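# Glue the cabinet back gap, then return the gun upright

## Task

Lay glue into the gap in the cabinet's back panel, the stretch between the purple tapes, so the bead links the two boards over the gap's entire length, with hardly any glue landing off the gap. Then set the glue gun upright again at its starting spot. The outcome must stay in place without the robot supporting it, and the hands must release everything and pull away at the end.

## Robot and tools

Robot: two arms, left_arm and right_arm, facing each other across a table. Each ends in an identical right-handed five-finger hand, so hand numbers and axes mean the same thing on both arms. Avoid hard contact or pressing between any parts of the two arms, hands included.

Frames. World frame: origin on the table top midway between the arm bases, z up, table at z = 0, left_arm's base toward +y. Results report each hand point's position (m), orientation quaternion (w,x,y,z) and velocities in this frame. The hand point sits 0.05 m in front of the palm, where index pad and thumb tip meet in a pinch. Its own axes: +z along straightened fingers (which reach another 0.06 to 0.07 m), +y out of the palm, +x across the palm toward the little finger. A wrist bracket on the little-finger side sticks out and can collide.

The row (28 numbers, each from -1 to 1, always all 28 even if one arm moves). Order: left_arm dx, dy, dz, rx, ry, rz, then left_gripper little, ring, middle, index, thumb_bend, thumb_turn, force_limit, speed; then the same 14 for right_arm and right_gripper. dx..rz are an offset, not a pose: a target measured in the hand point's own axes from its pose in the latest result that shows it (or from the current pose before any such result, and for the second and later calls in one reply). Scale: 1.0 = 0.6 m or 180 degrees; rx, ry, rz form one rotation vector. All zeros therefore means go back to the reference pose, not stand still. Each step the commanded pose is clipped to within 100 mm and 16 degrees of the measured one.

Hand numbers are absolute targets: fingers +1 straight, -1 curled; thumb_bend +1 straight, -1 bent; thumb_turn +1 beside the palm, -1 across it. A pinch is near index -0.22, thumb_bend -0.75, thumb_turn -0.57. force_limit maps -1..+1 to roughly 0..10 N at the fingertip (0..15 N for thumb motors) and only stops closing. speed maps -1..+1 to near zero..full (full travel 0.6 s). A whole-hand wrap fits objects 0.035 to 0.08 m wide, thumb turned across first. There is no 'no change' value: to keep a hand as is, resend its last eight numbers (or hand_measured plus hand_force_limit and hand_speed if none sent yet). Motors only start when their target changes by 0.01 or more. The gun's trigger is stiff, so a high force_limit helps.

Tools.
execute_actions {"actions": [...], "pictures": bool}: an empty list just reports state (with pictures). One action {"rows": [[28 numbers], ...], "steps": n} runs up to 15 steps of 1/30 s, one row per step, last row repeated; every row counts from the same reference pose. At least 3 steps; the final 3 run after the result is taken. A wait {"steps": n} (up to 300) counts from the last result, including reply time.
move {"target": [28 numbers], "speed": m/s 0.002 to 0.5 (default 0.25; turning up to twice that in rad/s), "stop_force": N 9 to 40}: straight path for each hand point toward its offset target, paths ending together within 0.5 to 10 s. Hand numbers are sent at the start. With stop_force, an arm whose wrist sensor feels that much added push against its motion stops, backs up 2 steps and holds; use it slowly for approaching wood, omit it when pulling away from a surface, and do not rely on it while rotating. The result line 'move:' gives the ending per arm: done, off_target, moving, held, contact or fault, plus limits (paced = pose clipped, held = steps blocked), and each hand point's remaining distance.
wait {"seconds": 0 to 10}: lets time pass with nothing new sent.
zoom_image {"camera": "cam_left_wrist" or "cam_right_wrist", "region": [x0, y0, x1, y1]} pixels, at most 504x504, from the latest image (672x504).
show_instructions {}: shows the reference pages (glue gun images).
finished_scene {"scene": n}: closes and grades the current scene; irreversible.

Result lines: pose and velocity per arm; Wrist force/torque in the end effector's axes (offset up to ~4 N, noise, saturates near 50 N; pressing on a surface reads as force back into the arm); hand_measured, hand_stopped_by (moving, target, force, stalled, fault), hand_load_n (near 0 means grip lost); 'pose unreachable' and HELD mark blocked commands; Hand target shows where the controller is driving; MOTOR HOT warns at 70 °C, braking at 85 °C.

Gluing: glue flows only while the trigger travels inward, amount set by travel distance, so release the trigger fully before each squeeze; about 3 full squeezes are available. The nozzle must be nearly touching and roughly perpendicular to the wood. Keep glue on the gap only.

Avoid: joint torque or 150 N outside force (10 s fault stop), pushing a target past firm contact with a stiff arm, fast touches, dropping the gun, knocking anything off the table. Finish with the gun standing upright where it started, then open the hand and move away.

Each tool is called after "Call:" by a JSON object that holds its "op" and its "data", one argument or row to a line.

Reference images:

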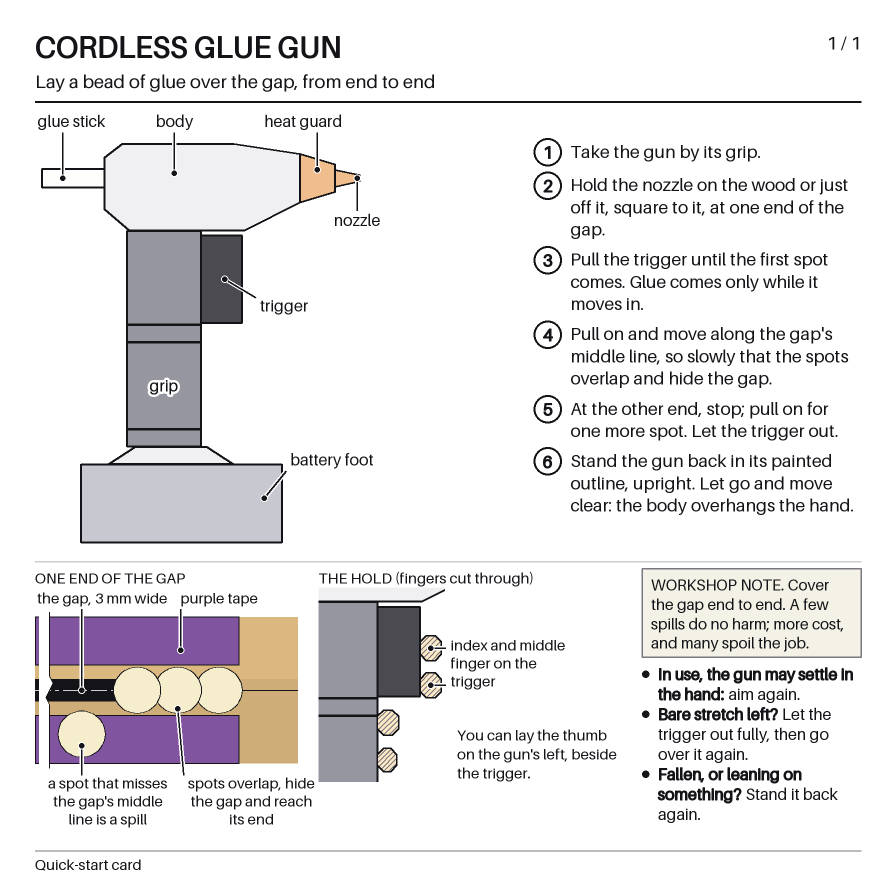

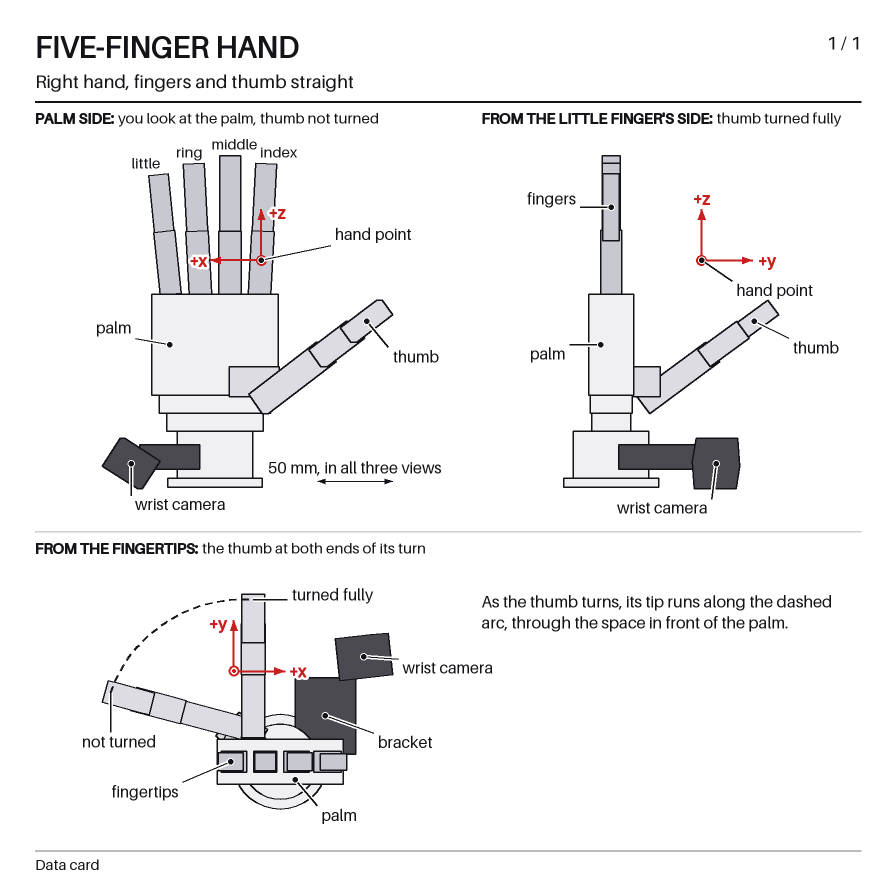

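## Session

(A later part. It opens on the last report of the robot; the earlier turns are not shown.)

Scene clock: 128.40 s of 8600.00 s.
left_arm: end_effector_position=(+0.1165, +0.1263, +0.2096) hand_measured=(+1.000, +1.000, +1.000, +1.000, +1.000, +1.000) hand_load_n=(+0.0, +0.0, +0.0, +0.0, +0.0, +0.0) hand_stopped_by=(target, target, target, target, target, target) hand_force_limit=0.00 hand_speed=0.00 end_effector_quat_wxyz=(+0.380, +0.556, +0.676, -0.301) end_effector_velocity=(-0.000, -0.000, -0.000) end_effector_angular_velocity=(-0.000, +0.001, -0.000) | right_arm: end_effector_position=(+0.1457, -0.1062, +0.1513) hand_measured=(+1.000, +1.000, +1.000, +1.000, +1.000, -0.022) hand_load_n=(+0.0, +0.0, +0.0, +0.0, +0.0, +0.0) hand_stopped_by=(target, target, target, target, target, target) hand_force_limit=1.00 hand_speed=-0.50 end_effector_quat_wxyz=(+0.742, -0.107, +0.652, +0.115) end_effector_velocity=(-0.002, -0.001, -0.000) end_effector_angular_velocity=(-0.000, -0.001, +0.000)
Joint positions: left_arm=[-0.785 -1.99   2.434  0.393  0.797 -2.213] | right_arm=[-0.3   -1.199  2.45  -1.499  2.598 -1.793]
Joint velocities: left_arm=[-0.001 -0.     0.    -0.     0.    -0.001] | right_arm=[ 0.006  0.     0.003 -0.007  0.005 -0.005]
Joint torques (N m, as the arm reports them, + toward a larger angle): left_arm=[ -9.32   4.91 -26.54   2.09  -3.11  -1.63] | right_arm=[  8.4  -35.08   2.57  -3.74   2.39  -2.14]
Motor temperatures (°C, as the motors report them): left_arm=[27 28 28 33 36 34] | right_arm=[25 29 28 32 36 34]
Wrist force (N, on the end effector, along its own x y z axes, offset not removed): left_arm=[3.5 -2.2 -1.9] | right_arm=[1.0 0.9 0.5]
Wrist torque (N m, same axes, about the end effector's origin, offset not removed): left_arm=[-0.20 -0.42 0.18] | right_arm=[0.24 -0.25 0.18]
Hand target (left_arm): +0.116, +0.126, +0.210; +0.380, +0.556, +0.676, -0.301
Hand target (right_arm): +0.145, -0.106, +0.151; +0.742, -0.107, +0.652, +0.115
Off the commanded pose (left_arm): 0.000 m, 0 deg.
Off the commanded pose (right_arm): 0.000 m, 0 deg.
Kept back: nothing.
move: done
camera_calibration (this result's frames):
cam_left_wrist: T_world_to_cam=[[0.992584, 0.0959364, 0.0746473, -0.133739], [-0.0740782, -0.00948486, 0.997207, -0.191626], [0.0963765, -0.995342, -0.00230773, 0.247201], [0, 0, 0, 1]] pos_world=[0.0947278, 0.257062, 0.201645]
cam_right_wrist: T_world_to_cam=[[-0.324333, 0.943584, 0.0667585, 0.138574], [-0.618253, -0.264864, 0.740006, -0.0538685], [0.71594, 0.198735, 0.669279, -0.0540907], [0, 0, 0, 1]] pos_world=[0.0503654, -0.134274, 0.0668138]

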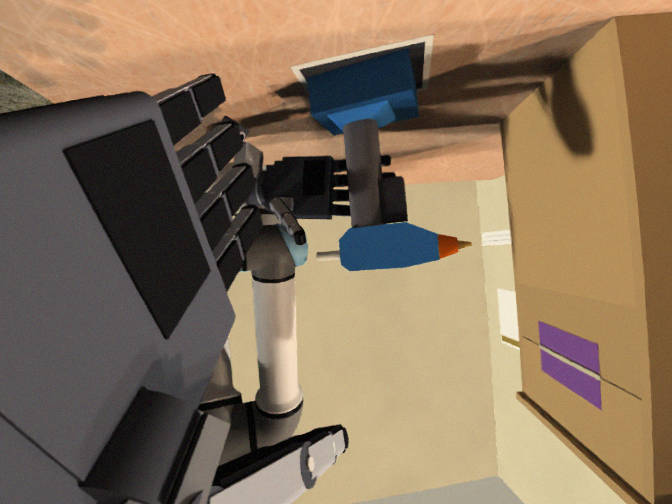

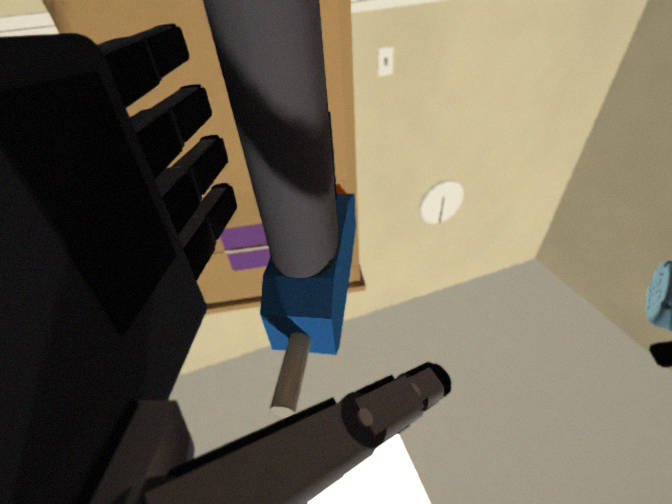

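Call:
{"op": "zoom_image", "data": {
  "camera": "cam_left_wrist",
  "region": [270, 20, 450, 150]
}}

Region (270, 20, 450, 150) of cam_left_wrist's 672x504 image, scaled by 2.800, with more detail than that image has.

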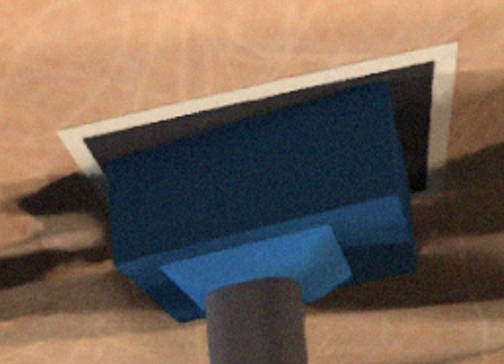

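Call:
{"op": "move", "data": {
  "target": [-0.1,0,-0.12,0,0,0,1,1,1,1,1,1,0,0, -0.05,-0.15,-0.08,0,0,0,1,1,1,1,1,-0.02,1,-0.5],
  "speed": 0.12
}}

Scene clock: 130.27 s of 8600.00 s.
left_arm: end_effector_position=(+0.1095, +0.1537, +0.2988) hand_measured=(+1.000, +1.000, +1.000, +1.000, +1.000, +1.000) hand_load_n=(+0.0, +0.0, +0.0, +0.0, +0.0, +0.0) hand_stopped_by=(target, target, target, target, target, target) hand_force_limit=0.00 hand_speed=0.00 end_effector_quat_wxyz=(+0.378, +0.557, +0.676, -0.301) end_effector_velocity=(-0.002, +0.004, +0.000) end_effector_angular_velocity=(-0.012, -0.010, +0.012) | right_arm: end_effector_position=(+0.1248, -0.2074, +0.1759) hand_measured=(+1.000, +1.000, +1.000, +1.000, +1.000, -0.022) hand_load_n=(+0.0, +0.0, +0.0, +0.0, +0.0, +0.0) hand_stopped_by=(target, target, target, target, target, target) hand_force_limit=1.00 hand_speed=-0.50 end_effector_quat_wxyz=(+0.742, -0.107, +0.652, +0.115) end_effector_velocity=(+0.000, -0.001, +0.000) end_effector_angular_velocity=(+0.000, +0.001, -0.001)
Joint positions: left_arm=[-1.106 -2.18   2.347  0.987  0.624 -2.626] | right_arm=[-0.304 -1.445  2.703 -1.505  2.594 -1.791]
Joint velocities: left_arm=[-0.118 -0.01   0.05   0.12  -0.066 -0.193] | right_arm=[ 0.    -0.002  0.001  0.002  0.001  0.   ]
Joint torques (N m, as the arm reports them, + toward a larger angle): left_arm=[-10.84  -2.5   -5.28   4.13  -3.65  -2.41] | right_arm=[  4.7  -23.63   3.45   0.51  -2.14   2.02]
Motor temperatures (°C, as the motors report them): left_arm=[27 28 28 33 36 34] | right_arm=[25 29 28 32 36 34]
Wrist force (N, on the end effector, along its own x y z axes, offset not removed): left_arm=[4.1 -1.4 -1.6] | right_arm=[1.0 1.8 2.1]
Wrist torque (N m, same axes, about the end effector's origin, offset not removed): left_arm=[-0.30 -0.66 0.16] | right_arm=[0.26 -0.24 0.28]
Hand target (left_arm): +0.109, +0.154, +0.299; +0.379, +0.556, +0.676, -0.301
Hand target (right_arm): +0.125, -0.207, +0.176; +0.742, -0.107, +0.652, +0.115
Off the commanded pose (left_arm): 0.001 m, 0 deg.
Off the commanded pose (right_arm): 0.000 m, 0 deg.
Kept back: nothing.
move: done
camera_calibration (this result's frames):
cam_left_wrist: T_world_to_cam=[[0.992972, 0.0932199, 0.0729204, -0.135221], [-0.0720612, -0.0125543, 0.997321, -0.280534], [0.0938856, -0.995566, -0.00574849, 0.276667], [0, 0, 0, 1]] pos_world=[0.0880801, 0.284523, 0.291233]
cam_right_wrist: T_world_to_cam=[[-0.324196, 0.943631, 0.0667602, 0.225656], [-0.618317, -0.264782, 0.739983, -0.111789], [0.715948, 0.19862, 0.669305, -0.0355199], [0, 0, 0, 1]] pos_world=[0.0294661, -0.235481, 0.0914305]

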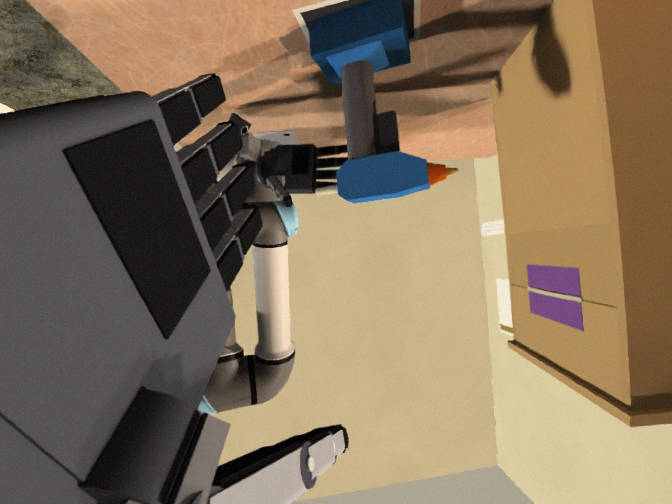

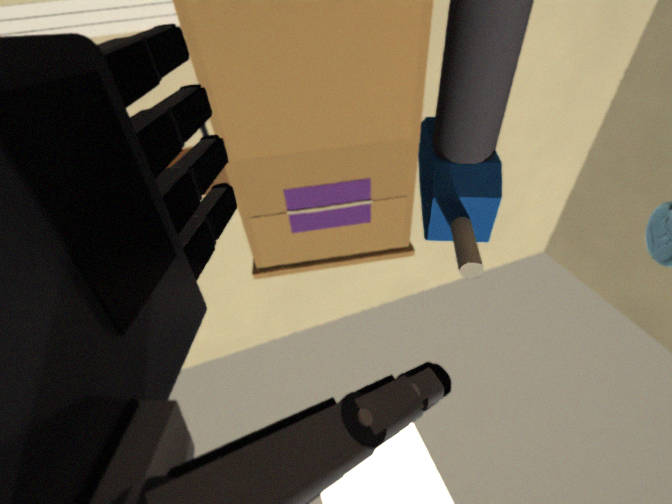

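Call:
{"op": "finished_scene", "data": {
  "scene": 1
}}

The scene is finished: the task was done.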